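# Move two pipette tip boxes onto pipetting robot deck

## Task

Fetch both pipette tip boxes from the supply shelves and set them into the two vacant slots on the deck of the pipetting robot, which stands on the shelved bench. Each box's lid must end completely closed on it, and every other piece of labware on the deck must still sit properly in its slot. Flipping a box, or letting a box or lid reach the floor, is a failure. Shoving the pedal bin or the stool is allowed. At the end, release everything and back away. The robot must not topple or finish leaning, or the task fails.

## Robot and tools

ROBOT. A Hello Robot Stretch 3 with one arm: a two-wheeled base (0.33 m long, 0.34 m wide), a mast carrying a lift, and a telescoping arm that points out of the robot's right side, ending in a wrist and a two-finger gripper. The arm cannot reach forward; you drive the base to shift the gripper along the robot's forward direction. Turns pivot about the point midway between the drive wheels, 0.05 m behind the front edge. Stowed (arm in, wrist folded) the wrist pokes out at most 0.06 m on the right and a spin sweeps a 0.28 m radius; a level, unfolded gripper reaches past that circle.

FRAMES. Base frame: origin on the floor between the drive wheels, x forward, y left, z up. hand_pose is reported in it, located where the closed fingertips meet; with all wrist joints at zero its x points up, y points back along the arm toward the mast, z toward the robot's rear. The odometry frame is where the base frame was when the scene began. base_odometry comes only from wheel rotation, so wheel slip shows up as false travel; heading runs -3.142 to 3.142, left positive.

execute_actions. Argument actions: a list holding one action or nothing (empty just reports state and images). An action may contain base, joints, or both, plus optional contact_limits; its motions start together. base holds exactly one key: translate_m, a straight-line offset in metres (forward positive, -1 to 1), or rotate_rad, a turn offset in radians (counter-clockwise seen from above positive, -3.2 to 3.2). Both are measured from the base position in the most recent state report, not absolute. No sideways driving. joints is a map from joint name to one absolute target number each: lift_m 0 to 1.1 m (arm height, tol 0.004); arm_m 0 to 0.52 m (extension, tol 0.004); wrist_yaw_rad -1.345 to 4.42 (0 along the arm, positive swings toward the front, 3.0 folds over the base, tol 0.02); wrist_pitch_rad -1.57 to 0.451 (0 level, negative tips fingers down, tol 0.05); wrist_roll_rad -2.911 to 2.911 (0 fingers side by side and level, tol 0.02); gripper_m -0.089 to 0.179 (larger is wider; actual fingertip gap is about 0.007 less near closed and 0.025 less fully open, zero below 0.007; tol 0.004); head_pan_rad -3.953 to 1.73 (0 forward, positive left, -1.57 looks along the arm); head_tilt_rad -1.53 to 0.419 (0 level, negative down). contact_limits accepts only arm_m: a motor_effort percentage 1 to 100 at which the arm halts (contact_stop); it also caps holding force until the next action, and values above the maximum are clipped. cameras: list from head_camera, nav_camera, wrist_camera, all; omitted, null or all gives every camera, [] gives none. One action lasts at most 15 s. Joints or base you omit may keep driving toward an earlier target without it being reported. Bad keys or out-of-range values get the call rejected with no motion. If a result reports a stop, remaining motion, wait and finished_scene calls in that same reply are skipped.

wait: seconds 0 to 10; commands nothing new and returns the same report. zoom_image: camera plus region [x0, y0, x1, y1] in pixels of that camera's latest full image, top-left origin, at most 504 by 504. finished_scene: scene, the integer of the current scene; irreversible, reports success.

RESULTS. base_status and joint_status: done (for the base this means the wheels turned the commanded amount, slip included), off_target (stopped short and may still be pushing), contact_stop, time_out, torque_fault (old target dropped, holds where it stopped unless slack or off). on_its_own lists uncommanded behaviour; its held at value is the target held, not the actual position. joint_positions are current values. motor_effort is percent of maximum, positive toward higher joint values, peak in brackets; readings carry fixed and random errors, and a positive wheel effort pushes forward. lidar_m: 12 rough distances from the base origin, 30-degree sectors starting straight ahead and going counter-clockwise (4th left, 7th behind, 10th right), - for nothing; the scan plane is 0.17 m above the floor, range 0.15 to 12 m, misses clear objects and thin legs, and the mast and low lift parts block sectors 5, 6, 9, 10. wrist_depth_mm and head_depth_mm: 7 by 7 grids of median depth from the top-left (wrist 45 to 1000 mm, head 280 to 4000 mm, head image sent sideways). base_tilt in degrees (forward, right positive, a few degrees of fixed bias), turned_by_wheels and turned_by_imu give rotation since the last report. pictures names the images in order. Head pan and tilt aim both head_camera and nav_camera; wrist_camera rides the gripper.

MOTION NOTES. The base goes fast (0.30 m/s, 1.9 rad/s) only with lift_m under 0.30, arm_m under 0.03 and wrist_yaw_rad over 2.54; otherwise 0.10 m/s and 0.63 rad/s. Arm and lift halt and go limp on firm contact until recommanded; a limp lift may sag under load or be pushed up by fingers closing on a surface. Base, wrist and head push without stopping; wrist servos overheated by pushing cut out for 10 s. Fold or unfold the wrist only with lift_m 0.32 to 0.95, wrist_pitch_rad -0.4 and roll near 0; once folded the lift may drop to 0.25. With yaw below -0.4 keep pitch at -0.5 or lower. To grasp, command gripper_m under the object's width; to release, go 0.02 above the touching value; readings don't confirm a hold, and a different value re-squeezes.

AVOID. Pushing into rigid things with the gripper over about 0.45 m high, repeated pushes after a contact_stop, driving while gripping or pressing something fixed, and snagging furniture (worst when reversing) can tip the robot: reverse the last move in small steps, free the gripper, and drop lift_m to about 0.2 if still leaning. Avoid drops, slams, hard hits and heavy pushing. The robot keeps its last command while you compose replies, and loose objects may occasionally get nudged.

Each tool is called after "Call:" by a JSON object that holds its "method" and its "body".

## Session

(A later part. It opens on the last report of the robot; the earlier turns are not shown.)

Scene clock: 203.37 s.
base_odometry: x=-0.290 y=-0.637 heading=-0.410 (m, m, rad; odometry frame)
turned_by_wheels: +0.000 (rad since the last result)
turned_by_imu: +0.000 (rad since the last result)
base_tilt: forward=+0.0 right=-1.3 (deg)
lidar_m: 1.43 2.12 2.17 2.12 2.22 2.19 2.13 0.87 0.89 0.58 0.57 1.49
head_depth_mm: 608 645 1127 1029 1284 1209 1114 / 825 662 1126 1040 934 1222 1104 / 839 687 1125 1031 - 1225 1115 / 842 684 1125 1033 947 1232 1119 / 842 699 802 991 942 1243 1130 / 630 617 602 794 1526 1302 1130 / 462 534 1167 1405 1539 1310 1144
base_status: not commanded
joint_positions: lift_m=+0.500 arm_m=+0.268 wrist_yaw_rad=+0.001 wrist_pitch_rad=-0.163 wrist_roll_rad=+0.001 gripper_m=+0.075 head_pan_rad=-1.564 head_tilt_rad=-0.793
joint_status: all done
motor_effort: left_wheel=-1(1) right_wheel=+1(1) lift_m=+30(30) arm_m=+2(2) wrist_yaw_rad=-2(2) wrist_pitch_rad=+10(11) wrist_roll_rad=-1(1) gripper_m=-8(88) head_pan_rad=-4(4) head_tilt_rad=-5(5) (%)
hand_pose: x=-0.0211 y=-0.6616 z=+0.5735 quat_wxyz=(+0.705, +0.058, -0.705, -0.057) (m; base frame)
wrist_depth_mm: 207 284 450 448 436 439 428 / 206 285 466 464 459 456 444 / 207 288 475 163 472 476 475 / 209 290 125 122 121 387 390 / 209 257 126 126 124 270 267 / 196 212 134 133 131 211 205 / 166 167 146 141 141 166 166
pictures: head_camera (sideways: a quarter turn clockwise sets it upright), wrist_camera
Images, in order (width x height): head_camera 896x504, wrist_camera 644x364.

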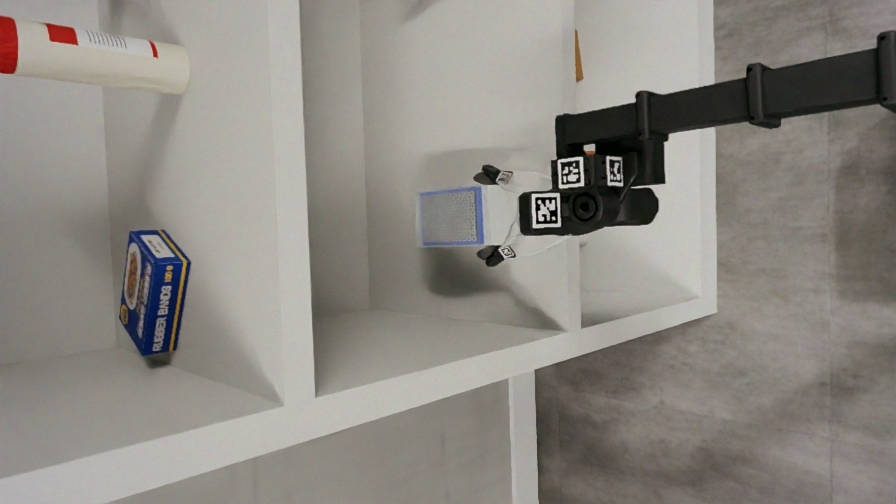

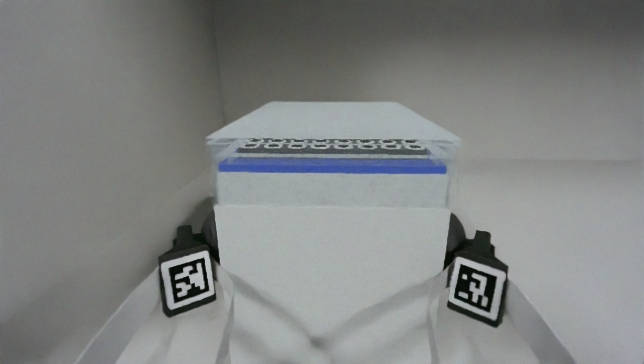

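Call:
{"method": "execute_actions", "body": {"actions": [{"joints":{"arm_m":0.225,"gripper_m":0.06}}], "cameras": []}}

Call:
{"method": "execute_actions", "body": {"actions": [{"joints":{"gripper_m":0.16}}], "cameras": []}}

Call:
{"method": "execute_actions", "body": {"actions": [{"joints":{"arm_m":0.12}}], "cameras": []}}

Call:
{"method": "execute_actions", "body": {"actions": [{"joints":{"wrist_pitch_rad":0.38,"lift_m":0.385}}], "cameras": ["wrist_camera","head_camera"]}}

Scene clock: 224.03 s.
base_odometry: x=-0.290 y=-0.637 heading=-0.410 (m, m, rad; odometry frame)
turned_by_wheels: +0.000 (rad since the last result)
turned_by_imu: -0.001 (rad since the last result)
base_tilt: forward=+0.0 right=-1.3 (deg)
lidar_m: 1.42 2.11 2.18 2.13 2.23 2.18 2.13 0.87 0.89 0.58 0.57 1.49
head_depth_mm: 608 644 1128 1029 1286 1217 1111 / 826 662 1130 1034 924 1224 1098 / 841 684 1135 1043 901 1225 1119 / 842 686 1131 1060 927 1230 1123 / 841 703 805 992 942 1242 1129 / 631 615 603 792 1530 1299 1136 / 463 534 1165 1399 1553 1315 1141
base_status: not commanded
joint_positions: lift_m=+0.500 arm_m=+0.225 wrist_yaw_rad=+0.001 wrist_pitch_rad=-0.163 wrist_roll_rad=+0.001 gripper_m=+0.061 head_pan_rad=-1.564 head_tilt_rad=-0.793
joint_status: all done
motor_effort: left_wheel=-1(1) right_wheel=+1(1) lift_m=+29(30) arm_m=-4(4) wrist_yaw_rad=-1(2) wrist_pitch_rad=+10(10) wrist_roll_rad=-1(1) gripper_m=-13(71) head_pan_rad=-4(4) head_tilt_rad=-5(5) (%)
hand_pose: x=-0.0211 y=-0.6192 z=+0.5735 quat_wxyz=(+0.705, +0.058, -0.705, -0.057) (m; base frame)
wrist_depth_mm: 207 287 486 492 478 478 463 / 209 289 498 507 492 492 485 / 210 291 473 162 505 518 505 / 209 292 125 122 122 389 388 / 211 259 126 125 124 271 270 / 197 212 133 133 131 210 207 / 166 167 146 141 141 166 167
pictures: none
No camera images: the call's "cameras" was empty. Leave "cameras" out to get every camera's image.

Scene clock: 225.53 s.
base_odometry: x=-0.290 y=-0.637 heading=-0.410 (m, m, rad; odometry frame)
turned_by_wheels: +0.000 (rad since the last result)
turned_by_imu: +0.000 (rad since the last result)
base_tilt: forward=+0.0 right=-1.3 (deg)
lidar_m: 1.43 2.11 2.18 2.13 2.21 2.18 2.13 0.87 0.89 0.58 0.57 1.50
head_depth_mm: 607 645 1123 1032 1295 1218 1110 / 825 661 1127 1039 918 1224 1094 / 843 686 1138 1046 898 1224 1119 / 846 683 1128 1056 935 1234 1121 / 845 701 801 994 950 1244 1138 / 631 618 604 790 1532 1304 1141 / 463 533 1164 1406 1535 1318 1141
base_status: not commanded
joint_positions: lift_m=+0.500 arm_m=+0.225 wrist_yaw_rad=+0.001 wrist_pitch_rad=-0.163 wrist_roll_rad=+0.001 gripper_m=+0.160 head_pan_rad=-1.564 head_tilt_rad=-0.793
joint_status: all done
motor_effort: left_wheel=-1(1) right_wheel=+1(1) lift_m=+30(30) arm_m=-4(4) wrist_yaw_rad=-1(2) wrist_pitch_rad=+10(10) wrist_roll_rad=-1(1) gripper_m=-1(88) head_pan_rad=-4(4) head_tilt_rad=-5(5) (%)
hand_pose: x=-0.0211 y=-0.6192 z=+0.5735 quat_wxyz=(+0.705, +0.058, -0.705, -0.057) (m; base frame)
wrist_depth_mm: 208 288 478 486 481 467 465 / 208 287 510 505 493 493 483 / 210 292 479 162 515 511 507 / 210 293 125 122 121 389 392 / 211 257 128 126 125 285 268 / 201 - 137 133 132 206 205 / 160 166 146 141 141 166 161
pictures: none
No camera images: the call's "cameras" was empty. Leave "cameras" out to get every camera's image.

Scene clock: 227.53 s.
base_odometry: x=-0.290 y=-0.637 heading=-0.410 (m, m, rad; odometry frame)
turned_by_wheels: +0.000 (rad since the last result)
turned_by_imu: +0.000 (rad since the last result)
base_tilt: forward=+0.0 right=-1.3 (deg)
lidar_m: 1.43 2.11 2.18 2.13 2.23 2.18 2.13 0.87 0.89 0.58 0.57 1.49
head_depth_mm: 608 643 1127 1025 1300 1217 1127 / 824 662 1127 1036 1114 1239 1073 / 843 684 1125 1044 916 - 1100 / 841 683 1137 1053 934 1233 1121 / 844 702 803 996 945 1243 1137 / 631 615 602 792 1521 1303 1141 / 463 533 1171 1420 1545 1302 1142
base_status: not commanded
joint_positions: lift_m=+0.500 arm_m=+0.120 wrist_yaw_rad=+0.001 wrist_pitch_rad=-0.163 wrist_roll_rad=+0.001 gripper_m=+0.160 head_pan_rad=-1.564 head_tilt_rad=-0.793
joint_status: all done
motor_effort: left_wheel=-1(1) right_wheel=+1(2) lift_m=+29(30) arm_m=-4(4) wrist_yaw_rad=-2(2) wrist_pitch_rad=+10(10) wrist_roll_rad=-1(1) gripper_m=-1(0) head_pan_rad=-4(4) head_tilt_rad=-5(5) (%)
hand_pose: x=-0.0212 y=-0.5142 z=+0.5735 quat_wxyz=(+0.705, +0.058, -0.705, -0.057) (m; base frame)
wrist_depth_mm: 212 292 535 591 574 557 559 / 212 295 529 611 592 589 578 / 213 295 481 222 610 607 597 / 215 297 391 229 361 396 391 / 222 264 271 240 257 286 268 / 230 - 225 220 215 215 210 / 251 300 549 721 718 727 715
pictures: none
No camera images: the call's "cameras" was empty. Leave "cameras" out to get every camera's image.

Scene clock: 229.40 s.
base_odometry: x=-0.290 y=-0.637 heading=-0.410 (m, m, rad; odometry frame)
turned_by_wheels: +0.000 (rad since the last result)
turned_by_imu: +0.000 (rad since the last result)
base_tilt: forward=+0.0 right=-1.3 (deg)
lidar_m: 1.43 2.11 2.18 2.13 2.22 2.18 2.13 0.87 0.89 0.58 0.57 1.49
head_depth_mm: 608 645 1126 1030 1295 1213 1099 / 825 661 1125 1039 1110 1254 1101 / 838 685 1134 1044 939 1257 1095 / 845 686 1134 1056 943 1247 1121 / 846 697 802 991 943 1249 1130 / 629 617 600 794 1519 1312 1134 / 463 535 1170 1418 1534 1308 1144
base_status: not commanded
joint_positions: lift_m=+0.385 arm_m=+0.120 wrist_yaw_rad=+0.001 wrist_pitch_rad=+0.354 wrist_roll_rad=+0.001 gripper_m=+0.160 head_pan_rad=-1.564 head_tilt_rad=-0.793
joint_status: all done
motor_effort: left_wheel=-1(1) right_wheel=+1(1) lift_m=+30(29) arm_m=-4(3) wrist_yaw_rad=-2(2) wrist_pitch_rad=+11(13) wrist_roll_rad=-1(1) gripper_m=+1(0) head_pan_rad=-4(4) head_tilt_rad=-4(5) (%)
hand_pose: x=-0.0210 y=-0.5139 z=+0.5902 quat_wxyz=(+0.696, -0.124, -0.696, +0.125) (m; base frame)
wrist_depth_mm: 247 295 510 567 559 557 545 / 237 295 544 700 676 689 674 / 232 293 543 677 686 677 651 / 224 294 533 662 644 636 633 / 217 281 540 238 638 636 611 / 212 - 402 232 434 559 531 / 202 214 221 225 226 234 212
pictures: head_camera (sideways: a quarter turn clockwise sets it upright), wrist_camera
Images, in order (width x height): head_camera 896x504, wrist_camera 644x364.

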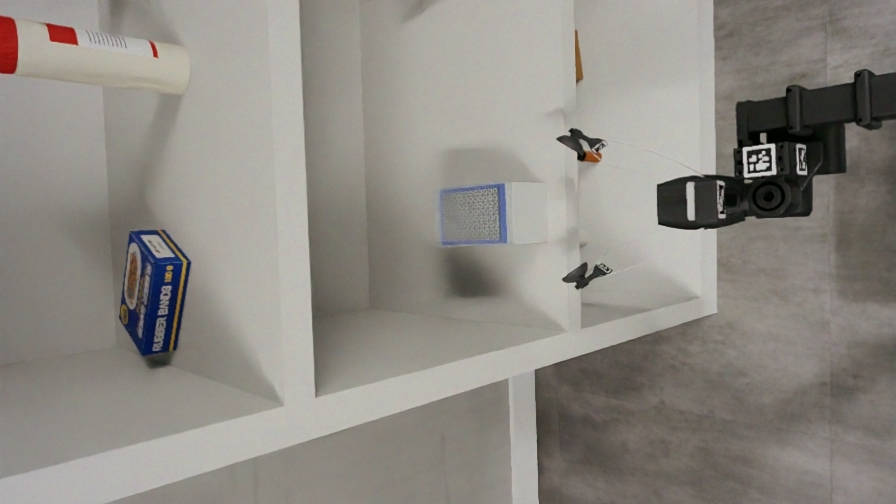

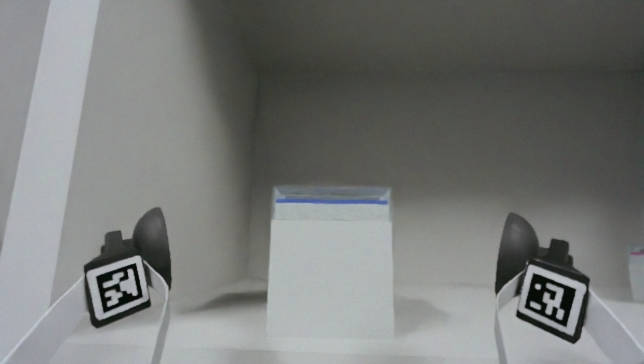

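Call:
{"method": "execute_actions", "body": {"actions": [{"joints":{"arm_m":0.228,"lift_m":0.378},"contact_limits":{"arm_m":12}}], "cameras": []}}

Call:
{"method": "execute_actions", "body": {"actions": [{"joints":{"gripper_m":0.035}}], "cameras": ["wrist_camera"]}}

Call:
{"method": "execute_actions", "body": {"actions": [{"joints":{"lift_m":0.41,"wrist_pitch_rad":0.41}}], "cameras": []}}

Call:
{"method": "wait", "body": {"seconds": 4}}

Scene clock: 241.40 s.
base_odometry: x=-0.290 y=-0.637 heading=-0.410 (m, m, rad; odometry frame)
turned_by_wheels: +0.000 (rad since the last result)
turned_by_imu: -0.001 (rad since the last result)
base_tilt: forward=+0.0 right=-1.3 (deg)
lidar_m: 1.43 2.12 2.18 2.13 2.22 2.18 2.13 0.87 0.89 0.58 0.57 1.49
head_depth_mm: 609 646 1125 1027 1301 1212 1103 / 829 660 1127 1037 935 1214 1118 / 839 683 1127 1044 905 1213 1116 / 843 687 1132 1063 927 1241 1121 / 840 701 803 990 946 1243 1131 / 631 617 602 791 1510 1314 1134 / 461 534 1161 1404 1537 1315 1142
base_status: not commanded
joint_positions: lift_m=+0.378 arm_m=+0.228 wrist_yaw_rad=+0.001 wrist_pitch_rad=+0.355 wrist_roll_rad=+0.001 gripper_m=+0.160 head_pan_rad=-1.564 head_tilt_rad=-0.793
joint_status: all done
motor_effort: left_wheel=-1(1) right_wheel=+1(1) lift_m=+29(30) arm_m=+2(1) wrist_yaw_rad=-1(2) wrist_pitch_rad=+11(11) wrist_roll_rad=-1(1) gripper_m=+0(0) head_pan_rad=-5(4) head_tilt_rad=-5(5) (%)
contact_limits: arm_m 12 (drawing in: default 21, maximum 33; extending or still: default 26, maximum 43)
hand_pose: x=-0.0211 y=-0.6213 z=+0.5835 quat_wxyz=(+0.696, -0.124, -0.696, +0.125) (m; base frame)
wrist_depth_mm: 209 289 515 575 570 564 559 / 209 291 522 608 591 577 564 / 209 290 471 565 573 552 553 / 210 292 142 138 138 541 536 / 212 273 135 133 132 531 521 / 202 - 131 129 129 499 502 / 170 188 127 126 125 205 186
pictures: none
No camera images: the call's "cameras" was empty. Leave "cameras" out to get every camera's image.

Scene clock: 243.13 s.
base_odometry: x=-0.290 y=-0.637 heading=-0.410 (m, m, rad; odometry frame)
turned_by_wheels: +0.000 (rad since the last result)
turned_by_imu: +0.000 (rad since the last result)
base_tilt: forward=+0.0 right=-1.3 (deg)
lidar_m: 1.43 2.11 2.18 2.13 2.22 2.19 2.13 0.87 0.89 0.58 0.57 1.49
head_depth_mm: 608 643 1120 1026 1287 1217 1097 / 825 665 1124 1037 935 1214 1114 / 840 685 1127 1038 912 1209 1114 / 844 684 1131 1056 924 1242 1128 / 843 700 804 990 945 1249 1131 / 629 615 603 791 1512 1298 1134 / 463 534 1167 1406 1539 1318 1146
base_status: not commanded
joint_positions: lift_m=+0.378 arm_m=+0.228 wrist_yaw_rad=+0.001 wrist_pitch_rad=+0.356 wrist_roll_rad=+0.001 gripper_m=+0.036 head_pan_rad=-1.564 head_tilt_rad=-0.793
joint_status: all done
motor_effort: left_wheel=-1(1) right_wheel=+1(1) lift_m=+29(29) arm_m=+1(2) wrist_yaw_rad=-2(1) wrist_pitch_rad=+11(11) wrist_roll_rad=-1(1) gripper_m=-22(99) head_pan_rad=-4(4) head_tilt_rad=-5(5) (%)
hand_pose: x=-0.0211 y=-0.6213 z=+0.5836 quat_wxyz=(+0.696, -0.124, -0.696, +0.125) (m; base frame)
wrist_depth_mm: 208 289 526 573 570 567 560 / 210 290 523 603 598 574 570 / 209 292 472 573 566 551 556 / 210 289 389 142 140 544 524 / 210 290 137 136 135 525 526 / 211 259 133 132 131 513 513 / 188 193 131 128 128 205 212
pictures: wrist_camera
Images, in order (width x height): wrist_camera 644x364.

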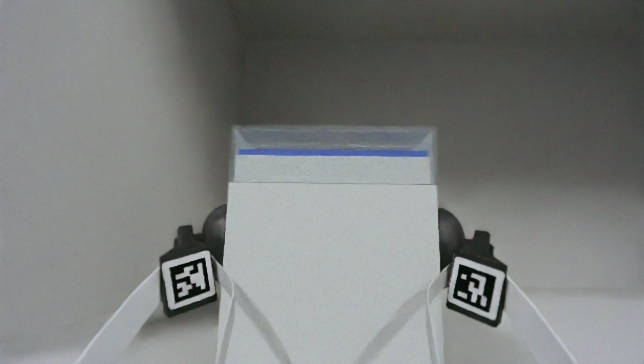

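Scene clock: 244.20 s.
base_odometry: x=-0.290 y=-0.637 heading=-0.410 (m, m, rad; odometry frame)
turned_by_wheels: +0.000 (rad since the last result)
turned_by_imu: +0.000 (rad since the last result)
base_tilt: forward=+0.0 right=-1.3 (deg)
lidar_m: 1.43 2.11 2.18 2.13 2.22 2.19 2.13 0.87 0.89 0.58 0.57 1.49
head_depth_mm: 608 643 1126 1023 1293 1213 1106 / 824 662 1126 1037 936 1217 1105 / 842 684 1133 1011 915 1225 1114 / 841 684 1135 1025 928 1242 1126 / 842 702 800 987 946 1249 1130 / 630 615 600 791 1519 1308 1138 / 464 535 1169 1402 1543 1310 1147
base_status: not commanded
joint_positions: lift_m=+0.410 arm_m=+0.228 wrist_yaw_rad=+0.001 wrist_pitch_rad=+0.363 wrist_roll_rad=+0.001 gripper_m=+0.036 head_pan_rad=-1.564 head_tilt_rad=-0.793
joint_status: all done
motor_effort: left_wheel=-1(1) right_wheel=+1(1) lift_m=+43(46) arm_m=+2(1) wrist_yaw_rad=-1(2) wrist_pitch_rad=+21(23) wrist_roll_rad=-1(1) gripper_m=-20(22) head_pan_rad=-4(4) head_tilt_rad=-5(4) (%)
hand_pose: x=-0.0211 y=-0.6208 z=+0.6168 quat_wxyz=(+0.695, -0.127, -0.696, +0.128) (m; base frame)
wrist_depth_mm: 209 288 478 522 514 501 499 / 210 292 523 597 595 583 571 / 209 290 529 572 562 571 540 / 209 290 391 148 148 548 538 / 210 291 140 139 138 538 510 / 211 269 133 133 133 523 508 / 210 284 128 127 127 318 346
pictures: none
No camera images: the call's "cameras" was empty. Leave "cameras" out to get every camera's image.

Scene clock: 248.20 s.
base_odometry: x=-0.290 y=-0.637 heading=-0.410 (m, m, rad; odometry frame)
turned_by_wheels: +0.000 (rad since the last result)
turned_by_imu: -0.001 (rad since the last result)
base_tilt: forward=+0.0 right=-1.3 (deg)
lidar_m: 1.43 2.12 2.18 2.13 2.22 2.18 2.13 0.87 0.89 0.58 0.57 1.50
head_depth_mm: 609 645 1126 1027 1294 1216 1107 / 822 661 1131 1044 933 1225 1103 / 841 682 1130 1015 911 1221 1115 / 842 685 1133 1027 922 1236 1135 / 841 702 803 994 947 1245 1127 / 630 614 601 793 1513 1294 1137 / 463 533 1168 1408 1537 1324 1145
base_status: not commanded
joint_positions: lift_m=+0.410 arm_m=+0.228 wrist_yaw_rad=+0.001 wrist_pitch_rad=+0.363 wrist_roll_rad=+0.001 gripper_m=+0.036 head_pan_rad=-1.564 head_tilt_rad=-0.793
joint_status: all done
motor_effort: left_wheel=-1(1) right_wheel=+1(1) lift_m=+44(46) arm_m=+1(1) wrist_yaw_rad=-1(2) wrist_pitch_rad=+21(23) wrist_roll_rad=-1(1) gripper_m=-21(22) head_pan_rad=-4(4) head_tilt_rad=-5(4) (%)
hand_pose: x=-0.0211 y=-0.6208 z=+0.6168 quat_wxyz=(+0.695, -0.127, -0.696, +0.128) (m; base frame)
wrist_depth_mm: 210 289 483 517 526 511 500 / 209 288 522 606 588 583 574 / 210 293 525 579 572 559 549 / 211 292 391 148 149 543 536 / 210 291 140 139 138 527 518 / 212 266 134 133 132 507 509 / 211 282 129 128 126 322 349
wait: 4.00 s; at rest by 0.27 s
pictures: head_camera (sideways: a quarter turn clockwise sets it upright), nav_camera (sideways: a quarter turn counterclockwise sets it upright), wrist_camera
Images, in order (width x height): head_camera 896x504, nav_camera 672x504, wrist_camera 644x364.

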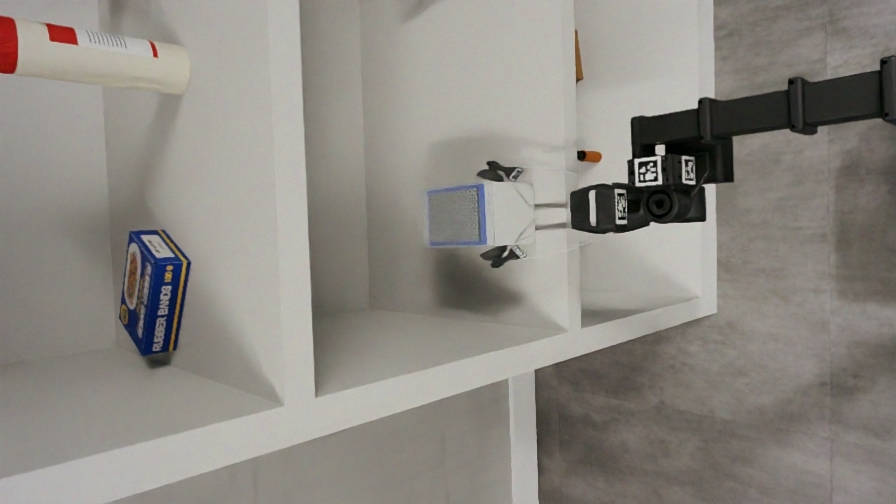

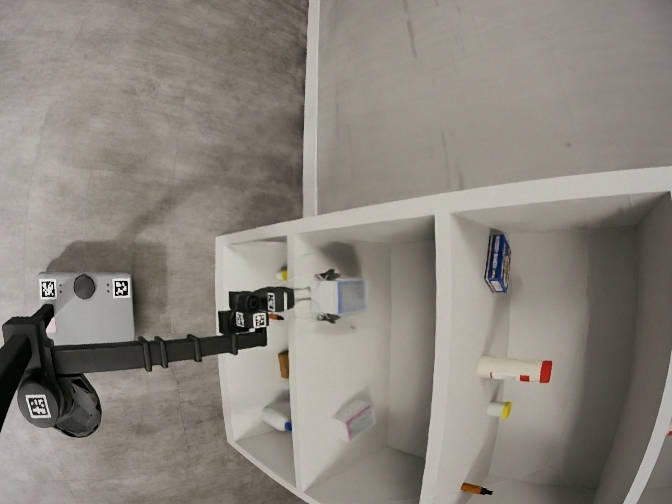

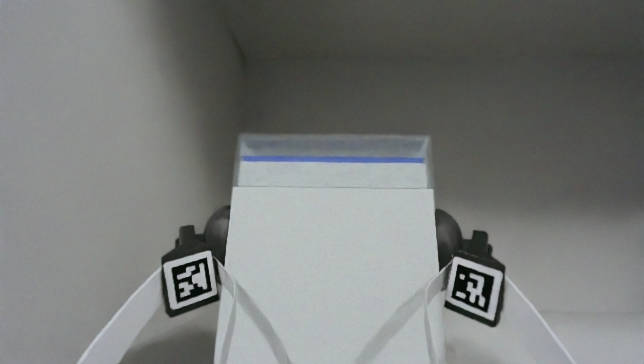

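Call:
{"method": "execute_actions", "body": {"actions": [{"joints":{"arm_m":0.0}}], "cameras": []}}

Call:
{"method": "execute_actions", "body": {"actions": [{"base":{"rotate_rad":0.82}}], "cameras": ["wrist_camera"]}}

Scene clock: 258.00 s.
base_odometry: x=-0.290 y=-0.637 heading=-0.410 (m, m, rad; odometry frame)
turned_by_wheels: +0.000 (rad since the last result)
turned_by_imu: -0.001 (rad since the last result)
base_tilt: forward=+0.0 right=-1.3 (deg)
lidar_m: 1.43 2.11 2.18 2.13 2.22 2.18 2.13 0.87 0.89 0.58 0.57 1.49
head_depth_mm: 609 643 1130 1029 1291 1217 1105 / 826 663 1129 1034 938 1222 1131 / 840 688 1127 1049 891 1219 - / 843 684 1133 1056 926 1225 1119 / 844 701 804 991 944 1251 1129 / 630 616 603 790 1516 1303 1138 / 463 534 1162 1406 1542 1306 1141
base_status: not commanded
joint_positions: lift_m=+0.410 arm_m=+0.003 wrist_yaw_rad=+0.001 wrist_pitch_rad=+0.363 wrist_roll_rad=+0.001 gripper_m=+0.036 head_pan_rad=-1.564 head_tilt_rad=-0.793
joint_status: all done
joint sent to its limit — the command would take arm_m past its lower limit, so that joint was sent only as far as its limit.
motor_effort: left_wheel=-1(1) right_wheel=+1(2) lift_m=+43(44) arm_m=-4(5) wrist_yaw_rad=-1(1) wrist_pitch_rad=+21(21) wrist_roll_rad=-1(1) gripper_m=-21(20) head_pan_rad=-4(4) head_tilt_rad=-5(5) (%)
hand_pose: x=-0.0212 y=-0.3963 z=+0.6169 quat_wxyz=(+0.695, -0.127, -0.696, +0.128) (m; base frame)
wrist_depth_mm: 948 907 483 528 508 514 504 / 894 883 552 675 654 648 664 / 867 373 550 817 802 780 772 / 821 347 405 148 148 761 739 / 808 349 140 139 138 740 741 / 772 324 134 133 131 719 513 / 781 319 129 127 126 325 353
pictures: none
No camera images: the call's "cameras" was empty. Leave "cameras" out to get every camera's image.

Scene clock: 260.23 s.
base_odometry: x=-0.290 y=-0.637 heading=+0.410 (m, m, rad; odometry frame)
turned_by_wheels: +0.820 (rad since the last result)
turned_by_imu: +0.807 (rad since the last result)
base_tilt: forward=+0.0 right=-1.3 (deg)
lidar_m: 1.89 2.12 2.14 2.38 2.24 1.86 0.87 0.78 0.57 1.23 2.20 1.43
head_depth_mm: 983 1101 1244 1428 1436 1162 1111 / 1070 1206 1395 1611 1486 1264 1128 / 1182 1347 1570 1747 1431 1223 - / 1303 1521 1802 1813 1467 1257 1125 / 1456 1736 2062 1805 1506 1300 1127 / 1665 2031 2266 1834 1533 1300 1145 / 1908 2207 2315 1860 1533 1312 1137
base_status: done
joint_positions: lift_m=+0.410 arm_m=+0.003 wrist_yaw_rad=+0.001 wrist_pitch_rad=+0.363 wrist_roll_rad=+0.001 gripper_m=+0.036 head_pan_rad=-1.564 head_tilt_rad=-0.793
joint_status: not commanded
motor_effort: left_wheel=-3(9) right_wheel=+4(9) lift_m=+44(44) arm_m=-4(4) wrist_yaw_rad=-1(1) wrist_pitch_rad=+21(21) wrist_roll_rad=-1(1) gripper_m=-21(22) head_pan_rad=-4(4) head_tilt_rad=-5(5) (%)
hand_pose: x=-0.0212 y=-0.3963 z=+0.6169 quat_wxyz=(+0.695, -0.127, -0.696, +0.128) (m; base frame)
wrist_depth_mm: - - - - - 875 328 / - - - - - 835 705 / - - - - - 824 686 / - - - 147 149 804 679 / - - 140 139 138 789 676 / - - 134 132 132 733 656 / - - 129 127 126 791 646
pictures: wrist_camera
Images, in order (width x height): wrist_camera 644x364.

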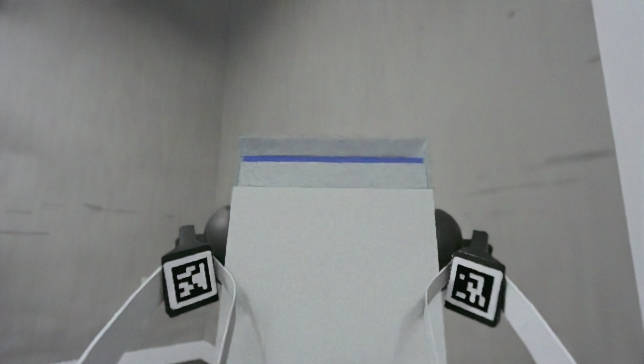

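Call:
{"method": "execute_actions", "body": {"actions": [{"base":{"translate_m":1.0},"joints":{"lift_m":0.88,"head_tilt_rad":-0.55}}], "cameras": []}}

Call:
{"method": "execute_actions", "body": {"actions": [{"base":{"translate_m":0.2}}], "cameras": []}}

Call:
{"method": "execute_actions", "body": {"actions": [{"base":{"rotate_rad":0.78}}]}}

Scene clock: 277.83 s.
base_odometry: x=+0.627 y=-0.239 heading=+0.409 (m, m, rad; odometry frame)
turned_by_wheels: +0.000 (rad since the last result)
turned_by_imu: +0.000 (rad since the last result)
base_tilt: forward=+0.0 right=-1.3 (deg)
lidar_m: 1.14 1.99 1.44 1.67 2.78 2.78 1.70 1.37 1.77 0.90 1.40 0.95
head_depth_mm: 1660 1786 1961 2120 1791 1488 - / 1819 1975 2157 2168 1801 1494 - / 1872 2068 2166 373 1824 - - / 1719 1867 2048 379 1833 1403 1236 / 1594 1705 1809 1021 1687 1450 1243 / 1462 1577 1125 923 1823 1488 1257 / 1366 1456 1144 835 1778 1515 1263
base_status: done
joint_positions: lift_m=+0.880 arm_m=+0.003 wrist_yaw_rad=+0.001 wrist_pitch_rad=+0.364 wrist_roll_rad=+0.001 gripper_m=+0.036 head_pan_rad=-1.564 head_tilt_rad=-0.557
joint_status: all done
motor_effort: left_wheel=-4(6) right_wheel=+4(10) lift_m=+44(45) arm_m=-4(4) wrist_yaw_rad=-1(1) wrist_pitch_rad=+20(21) wrist_roll_rad=-1(1) gripper_m=-21(21) head_pan_rad=-4(4) head_tilt_rad=+5(31) (%)
hand_pose: x=-0.0212 y=-0.3963 z=+1.0871 quat_wxyz=(+0.695, -0.127, -0.696, +0.128) (m; base frame)
wrist_depth_mm: - - - - - - - / - - - - - - - / 889 - - - - - - / - - - 148 149 - - / - - 140 139 138 - - / - - 134 132 132 - - / 637 663 129 127 127 - -
pictures: none
No camera images: the call's "cameras" was empty. Leave "cameras" out to get every camera's image.

Scene clock: 281.07 s.
base_odometry: x=+0.811 y=-0.159 heading=+0.409 (m, m, rad; odometry frame)
turned_by_wheels: +0.000 (rad since the last result)
turned_by_imu: +0.000 (rad since the last result)
base_tilt: forward=+0.0 right=-1.3 (deg)
lidar_m: 0.98 1.84 1.33 1.49 2.91 2.92 1.90 1.56 1.92 0.89 1.27 0.78
head_depth_mm: 1813 1939 2138 2243 1787 1501 - / 1889 2065 2292 2187 1809 1492 - / 1725 1895 1993 373 1162 - - / 1567 1702 1089 378 1856 1493 1238 / 1446 1566 1102 823 1816 1496 1236 / 1275 1425 1120 778 1747 1506 1254 / 1208 1330 1142 754 1601 1518 1261
base_status: done
joint_positions: lift_m=+0.880 arm_m=+0.003 wrist_yaw_rad=+0.001 wrist_pitch_rad=+0.364 wrist_roll_rad=+0.001 gripper_m=+0.036 head_pan_rad=-1.564 head_tilt_rad=-0.557
joint_status: not commanded
motor_effort: left_wheel=-3(5) right_wheel=+4(10) lift_m=+44(44) arm_m=-4(4) wrist_yaw_rad=-1(1) wrist_pitch_rad=+20(20) wrist_roll_rad=-1(1) gripper_m=-21(21) head_pan_rad=-4(4) head_tilt_rad=+5(4) (%)
hand_pose: x=-0.0212 y=-0.3963 z=+1.0871 quat_wxyz=(+0.695, -0.127, -0.696, +0.128) (m; base frame)
wrist_depth_mm: - - - - - - - / 594 - - - - - - / 532 858 - - - - - / 540 - - 148 148 - - / 545 - 140 139 139 - - / 535 - 134 133 132 - - / 529 624 129 127 126 - -
pictures: none
No camera images: the call's "cameras" was empty. Leave "cameras" out to get every camera's image.

Scene clock: 283.23 s.
base_odometry: x=+0.811 y=-0.159 heading=+1.189 (m, m, rad; odometry frame)
turned_by_wheels: +0.780 (rad since the last result)
turned_by_imu: +0.768 (rad since the last result)
base_tilt: forward=+0.0 right=-1.3 (deg)
lidar_m: 1.59 1.33 1.85 2.91 2.05 1.56 1.92 0.89 1.31 0.78 0.94 0.98
head_depth_mm: 623 759 832 719 1673 1481 - / 730 1187 859 706 1699 1492 - / 1154 1234 865 373 1646 - - / 1156 1236 1009 378 1663 1442 1233 / 753 1261 896 722 1134 1448 1246 / 754 1260 888 732 1111 1466 1248 / 761 1270 921 743 1708 1486 1265
base_status: done
joint_positions: lift_m=+0.880 arm_m=+0.003 wrist_yaw_rad=+0.001 wrist_pitch_rad=+0.364 wrist_roll_rad=+0.001 gripper_m=+0.036 head_pan_rad=-1.564 head_tilt_rad=-0.557
joint_status: not commanded
motor_effort: left_wheel=-3(9) right_wheel=+4(10) lift_m=+44(44) arm_m=-4(4) wrist_yaw_rad=-1(1) wrist_pitch_rad=+20(21) wrist_roll_rad=-1(1) gripper_m=-21(21) head_pan_rad=-4(4) head_tilt_rad=+5(4) (%)
hand_pose: x=-0.0212 y=-0.3963 z=+1.0871 quat_wxyz=(+0.695, -0.127, -0.696, +0.128) (m; base frame)
wrist_depth_mm: - - - - - - - / - - - - - - - / - 761 754 712 678 789 - / - - - 148 149 970 - / - - 141 139 138 - - / - - 133 133 132 - - / 598 452 129 127 126 572 708
pictures: head_camera (sideways: a quarter turn clockwise sets it upright), nav_camera (sideways: a quarter turn counterclockwise sets it upright), wrist_camera
Images, in order (width x height): head_camera 896x504, nav_camera 672x504, wrist_camera 644x364.

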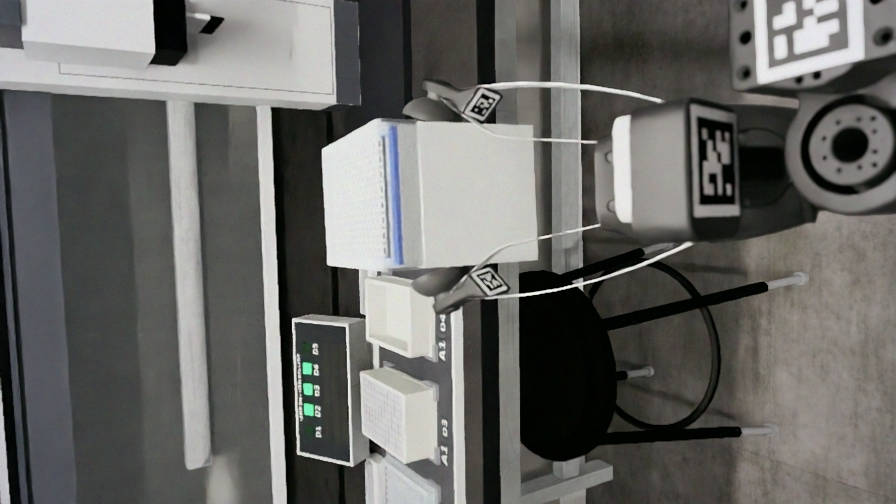

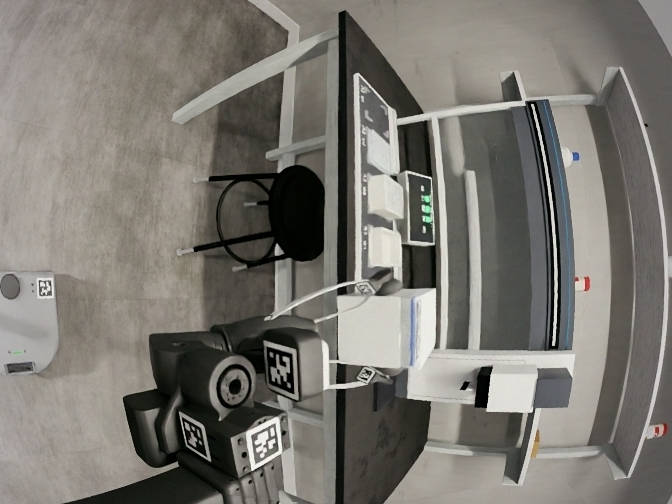

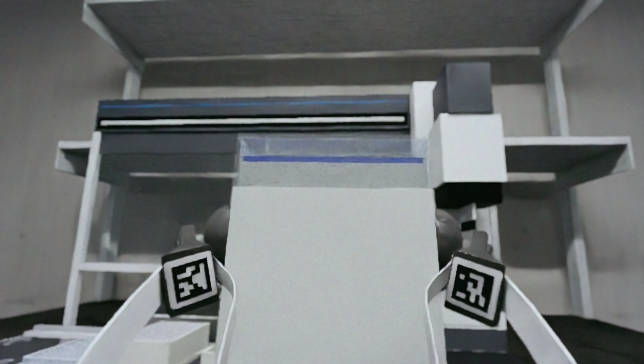

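Call:
{"method": "execute_actions", "body": {"actions": [{"joints":{"arm_m":0.27,"lift_m":0.87},"contact_limits":{"arm_m":12}}], "cameras": ["wrist_camera","head_camera"]}}

Call:
{"method": "zoom_image", "body": {"camera": "head_camera", "region": [220,80,560,400]}}

Scene clock: 298.73 s.
base_odometry: x=+0.811 y=-0.159 heading=+1.189 (m, m, rad; odometry frame)
turned_by_wheels: +0.000 (rad since the last result)
turned_by_imu: -0.001 (rad since the last result)
base_tilt: forward=+0.0 right=-1.3 (deg)
lidar_m: 1.58 1.33 1.84 2.91 2.06 1.56 1.92 0.89 1.30 0.78 0.94 0.98
head_depth_mm: 623 757 830 734 - 1409 1205 / 730 1179 859 - 1687 1460 1222 / 1147 1233 624 - 1701 1462 1220 / 1160 1244 624 735 1659 1447 1235 / 754 1255 892 721 1139 1442 1250 / 755 1272 883 730 1122 1459 1251 / 758 1274 922 742 1709 1462 1251
base_status: not commanded
joint_positions: lift_m=+0.870 arm_m=+0.270 wrist_yaw_rad=+0.001 wrist_pitch_rad=+0.364 wrist_roll_rad=+0.001 gripper_m=+0.036 head_pan_rad=-1.564 head_tilt_rad=-0.557
joint_status: all done
motor_effort: left_wheel=-3(3) right_wheel=+4(4) lift_m=+31(39) arm_m=+2(2) wrist_yaw_rad=-1(1) wrist_pitch_rad=+20(21) wrist_roll_rad=-1(1) gripper_m=-20(21) head_pan_rad=-4(4) head_tilt_rad=+4(4) (%)
contact_limits: arm_m 12 (drawing in: default 21, maximum 33; extending or still: default 26, maximum 43)
hand_pose: x=-0.0212 y=-0.6627 z=+1.0776 quat_wxyz=(+0.695, -0.127, -0.696, +0.128) (m; base frame)
wrist_depth_mm: 520 505 489 482 469 384 290 / 516 498 485 475 464 359 282 / 807 784 787 767 749 355 281 / 945 942 918 148 147 367 352 / 920 907 140 140 138 357 351 / 837 431 134 133 131 351 340 / 364 355 129 127 127 340 334
pictures: head_camera (sideways: a quarter turn clockwise sets it upright), wrist_camera
Images, in order (width x height): head_camera 896x504, wrist_camera 644x364.

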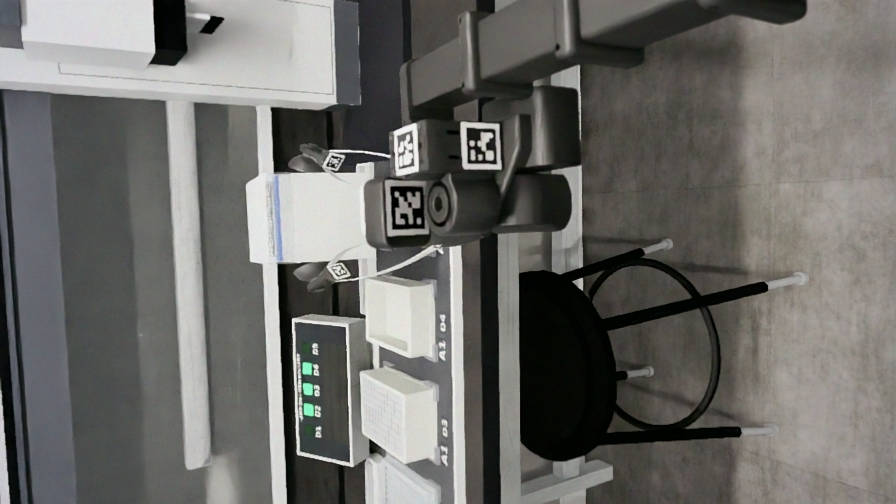

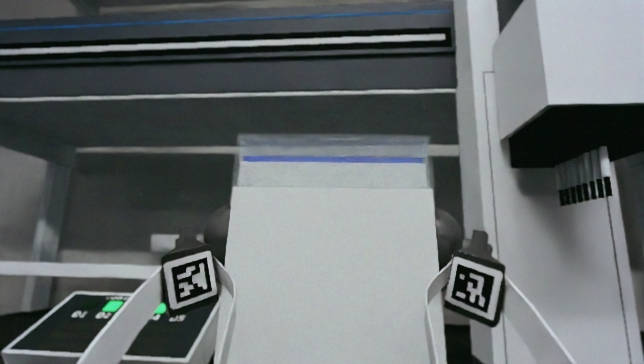

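Region (220, 80, 560, 400) of head_camera's 896x504 image, scaled by 1.482, with more detail than that image has; it fills the top 474 rows of this view, and the rest is white.

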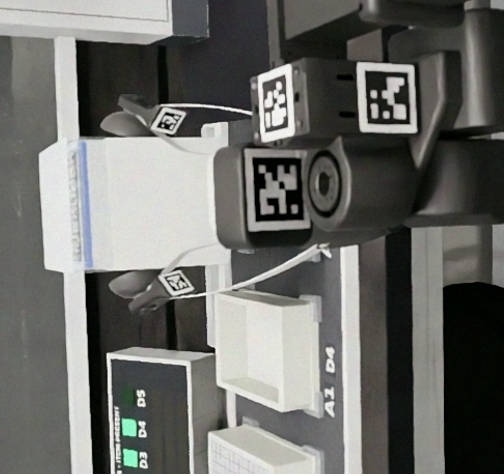

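Call:
{"method": "execute_actions", "body": {"actions": [{"joints":{"arm_m":0.305,"lift_m":0.81,"wrist_yaw_rad":-0.03},"contact_limits":{"arm_m":12}}], "cameras": ["wrist_camera","head_camera"]}}

Call:
{"method": "zoom_image", "body": {"camera": "head_camera", "region": [260,120,520,380]}}

Scene clock: 313.03 s.
base_odometry: x=+0.811 y=-0.159 heading=+1.189 (m, m, rad; odometry frame)
turned_by_wheels: +0.000 (rad since the last result)
turned_by_imu: -0.001 (rad since the last result)
base_tilt: forward=+0.0 right=-1.3 (deg)
lidar_m: 1.59 1.33 1.85 2.91 2.06 1.56 1.92 0.89 1.30 0.78 0.94 0.98
head_depth_mm: 623 756 833 721 1695 - 1199 / 730 1184 860 776 1709 1452 1226 / 1151 1232 800 753 1698 1462 1233 / 1159 1241 879 733 1686 1449 1245 / 753 1260 897 720 1134 1457 1239 / 757 1264 888 730 1113 1469 1254 / 760 1271 920 744 1709 1481 1259
base_status: not commanded
joint_positions: lift_m=+0.810 arm_m=+0.305 wrist_yaw_rad=-0.028 wrist_pitch_rad=+0.364 wrist_roll_rad=+0.001 gripper_m=+0.036 head_pan_rad=-1.564 head_tilt_rad=-0.557
joint_status: all done
motor_effort: left_wheel=-3(3) right_wheel=+4(4) lift_m=+31(32) arm_m=+1(1) wrist_yaw_rad=-2(6) wrist_pitch_rad=+21(20) wrist_roll_rad=-1(1) gripper_m=-21(21) head_pan_rad=-4(4) head_tilt_rad=+4(4) (%)
contact_limits: arm_m 12 (drawing in: default 21, maximum 33; extending or still: default 26, maximum 43)
hand_pose: x=-0.0283 y=-0.6976 z=+1.0176 quat_wxyz=(+0.697, -0.137, -0.694, +0.118) (m; base frame)
wrist_depth_mm: 464 467 461 446 441 339 264 / 685 672 660 662 658 353 275 / 875 887 919 908 890 348 341 / 909 890 880 148 148 341 335 / 851 806 141 139 138 329 324 / 324 333 133 132 132 318 314 / 236 254 129 127 126 313 306
pictures: head_camera (sideways: a quarter turn clockwise sets it upright), wrist_camera
Images, in order (width x height): head_camera 896x504, wrist_camera 644x364.

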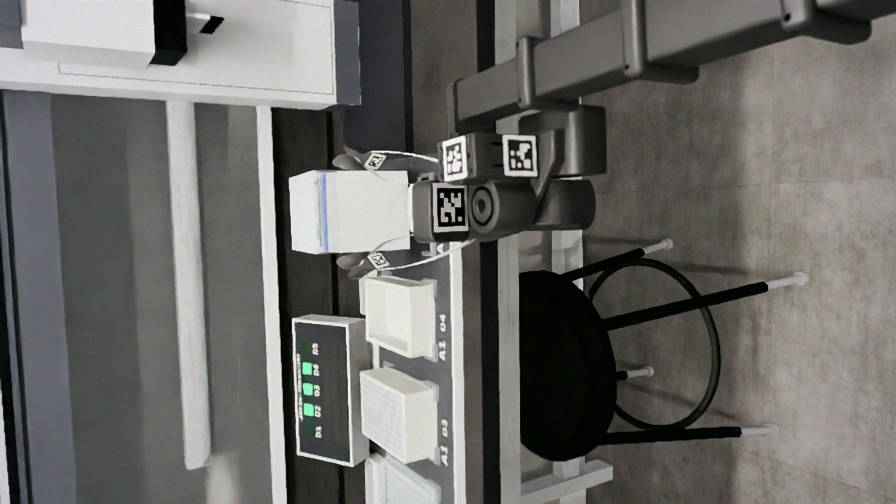

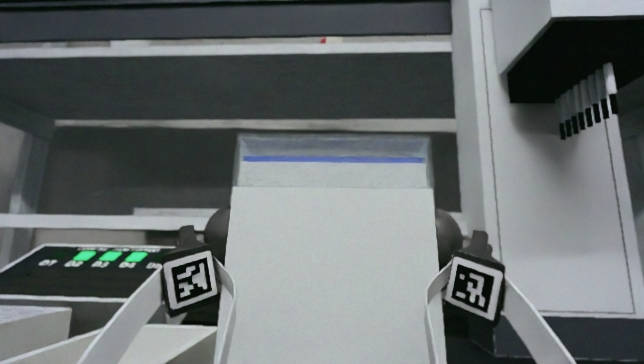

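Region (260, 120, 520, 380) of head_camera's 896x504 image, scaled by 1.938, with more detail than that image has.

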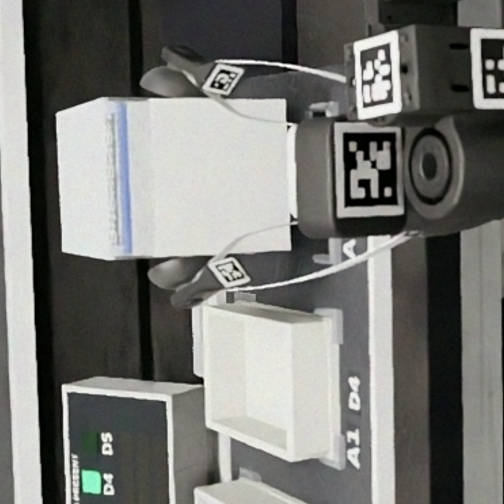

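Call:
{"method": "execute_actions", "body": {"actions": [{"base":{"translate_m":0.005},"joints":{"lift_m":0.797}}], "cameras": ["wrist_camera","head_camera"]}}

Call:
{"method": "zoom_image", "body": {"camera": "head_camera", "region": [280,130,480,330]}}

Scene clock: 321.33 s.
base_odometry: x=+0.813 y=-0.155 heading=+1.189 (m, m, rad; odometry frame)
turned_by_wheels: +0.000 (rad since the last result)
turned_by_imu: -0.001 (rad since the last result)
base_tilt: forward=+0.0 right=-1.3 (deg)
lidar_m: 1.58 1.33 1.84 2.91 2.05 1.57 1.92 0.89 1.30 0.78 0.94 0.98
head_depth_mm: 630 759 834 721 1685 - 1205 / 730 1180 862 747 - 1464 1221 / 1149 1229 861 695 - 1458 1226 / 1156 1242 969 708 1683 1479 1233 / 748 1260 894 723 1140 1451 1243 / 756 1261 883 729 1111 1462 1256 / 758 1275 998 741 1704 1511 1257
base_status: done
joint_positions: lift_m=+0.797 arm_m=+0.305 wrist_yaw_rad=-0.028 wrist_pitch_rad=+0.364 wrist_roll_rad=+0.001 gripper_m=+0.036 head_pan_rad=-1.564 head_tilt_rad=-0.557
joint_status: all done
motor_effort: left_wheel=-3(6) right_wheel=+4(10) lift_m=+31(32) arm_m=+2(2) wrist_yaw_rad=-2(2) wrist_pitch_rad=+20(21) wrist_roll_rad=-1(1) gripper_m=-21(21) head_pan_rad=-4(4) head_tilt_rad=+5(4) (%)
hand_pose: x=-0.0284 y=-0.6976 z=+1.0046 quat_wxyz=(+0.697, -0.137, -0.694, +0.118) (m; base frame)
wrist_depth_mm: 479 465 459 455 446 349 268 / 702 712 693 688 676 358 301 / 894 885 927 911 899 352 343 / 878 890 858 148 149 337 337 / 409 405 140 139 138 328 322 / 310 319 133 132 132 320 314 / 209 230 129 127 126 297 306
pictures: head_camera (sideways: a quarter turn clockwise sets it upright), wrist_camera
Images, in order (width x height): head_camera 896x504, wrist_camera 644x364.

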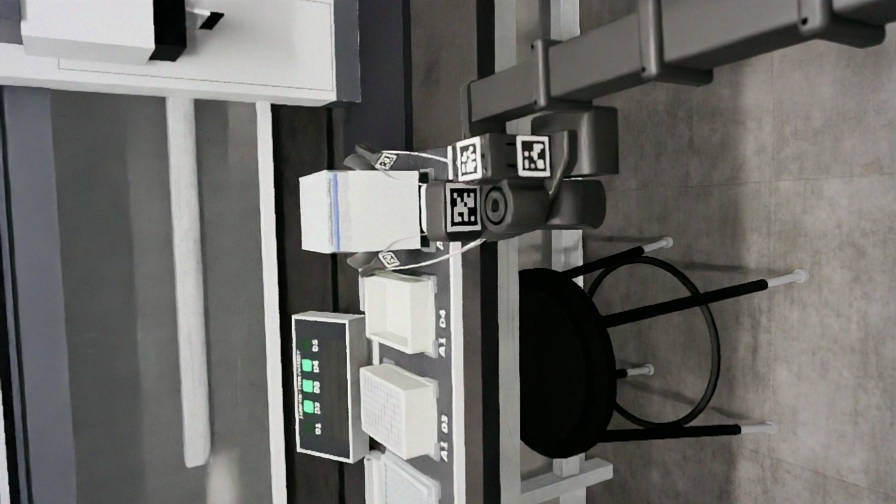

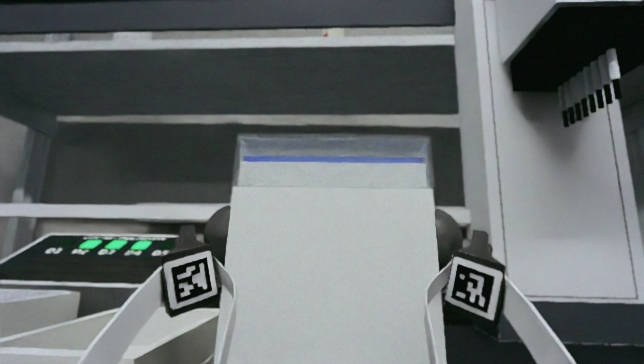

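Region (280, 130, 480, 330) of head_camera's 896x504 image, scaled by 2.520, with more detail than that image has.

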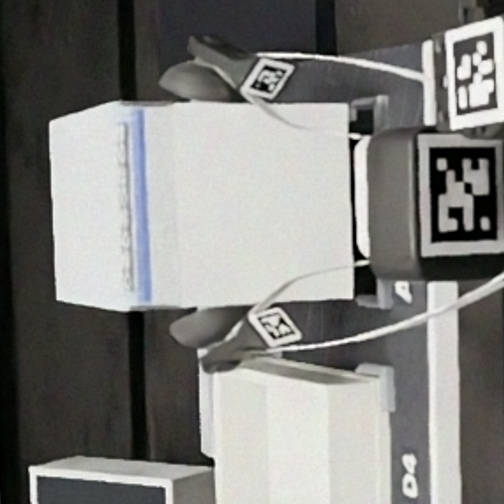

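Call:
{"method": "execute_actions", "body": {"actions": [{"joints":{"lift_m":0.785}}], "cameras": ["wrist_camera","head_camera"]}}

Call:
{"method": "zoom_image", "body": {"camera": "head_camera", "region": [280,130,480,330]}}

Scene clock: 326.70 s.
base_odometry: x=+0.813 y=-0.155 heading=+1.189 (m, m, rad; odometry frame)
turned_by_wheels: +0.000 (rad since the last result)
turned_by_imu: +0.000 (rad since the last result)
base_tilt: forward=+0.0 right=-1.3 (deg)
lidar_m: 1.59 1.33 1.84 2.91 2.06 1.56 1.92 0.89 1.30 0.78 0.94 0.98
head_depth_mm: 629 757 830 721 1695 - 1211 / 732 1181 864 741 - 1460 1215 / 1147 1247 864 696 - 1470 1228 / 1158 1242 927 708 1647 1478 1242 / 753 1263 888 719 1152 1444 1243 / 757 1276 889 728 1109 1458 1241 / 763 1272 996 744 1718 1505 1264
base_status: not commanded
joint_positions: lift_m=+0.785 arm_m=+0.305 wrist_yaw_rad=-0.030 wrist_pitch_rad=+0.366 wrist_roll_rad=+0.001 gripper_m=+0.036 head_pan_rad=-1.564 head_tilt_rad=-0.557
joint_status: all done
motor_effort: left_wheel=-4(4) right_wheel=+4(3) lift_m=+31(31) arm_m=+2(2) wrist_yaw_rad=+0(2) wrist_pitch_rad=+20(21) wrist_roll_rad=-1(1) gripper_m=-21(22) head_pan_rad=-4(4) head_tilt_rad=+4(4) (%)
hand_pose: x=-0.0288 y=-0.6975 z=+0.9930 quat_wxyz=(+0.697, -0.139, -0.694, +0.118) (m; base frame)
wrist_depth_mm: 479 608 590 583 577 348 273 / 732 728 704 712 693 357 317 / 887 950 921 896 881 351 347 / 891 909 404 147 148 342 332 / 388 383 140 139 138 330 321 / 288 309 134 133 132 320 315 / 147 171 130 127 126 258 283
pictures: head_camera (sideways: a quarter turn clockwise sets it upright), wrist_camera
Images, in order (width x height): head_camera 896x504, wrist_camera 644x364.

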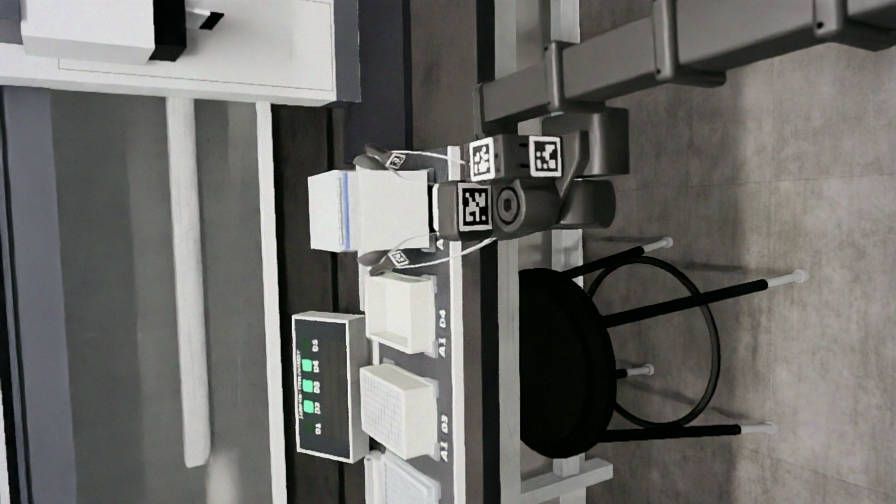

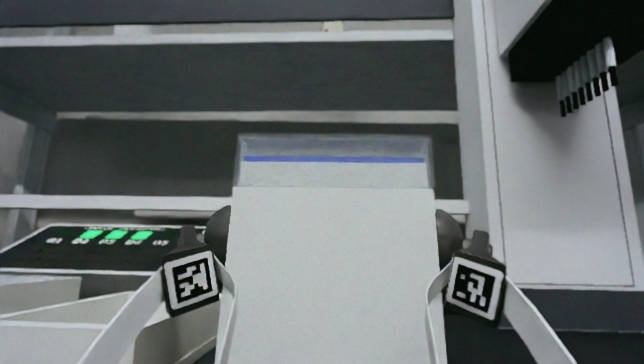

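Region (280, 130, 480, 330) of head_camera's 896x504 image, scaled by 2.520, with more detail than that image has.

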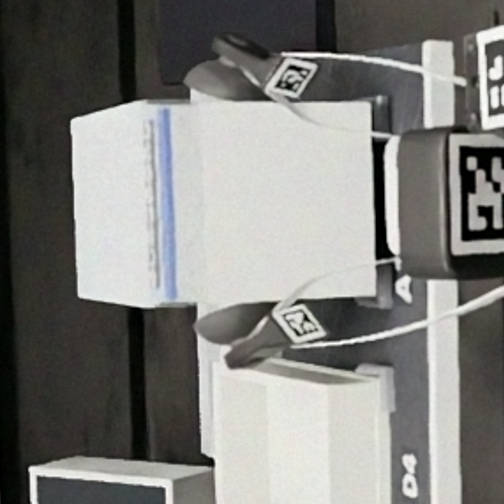

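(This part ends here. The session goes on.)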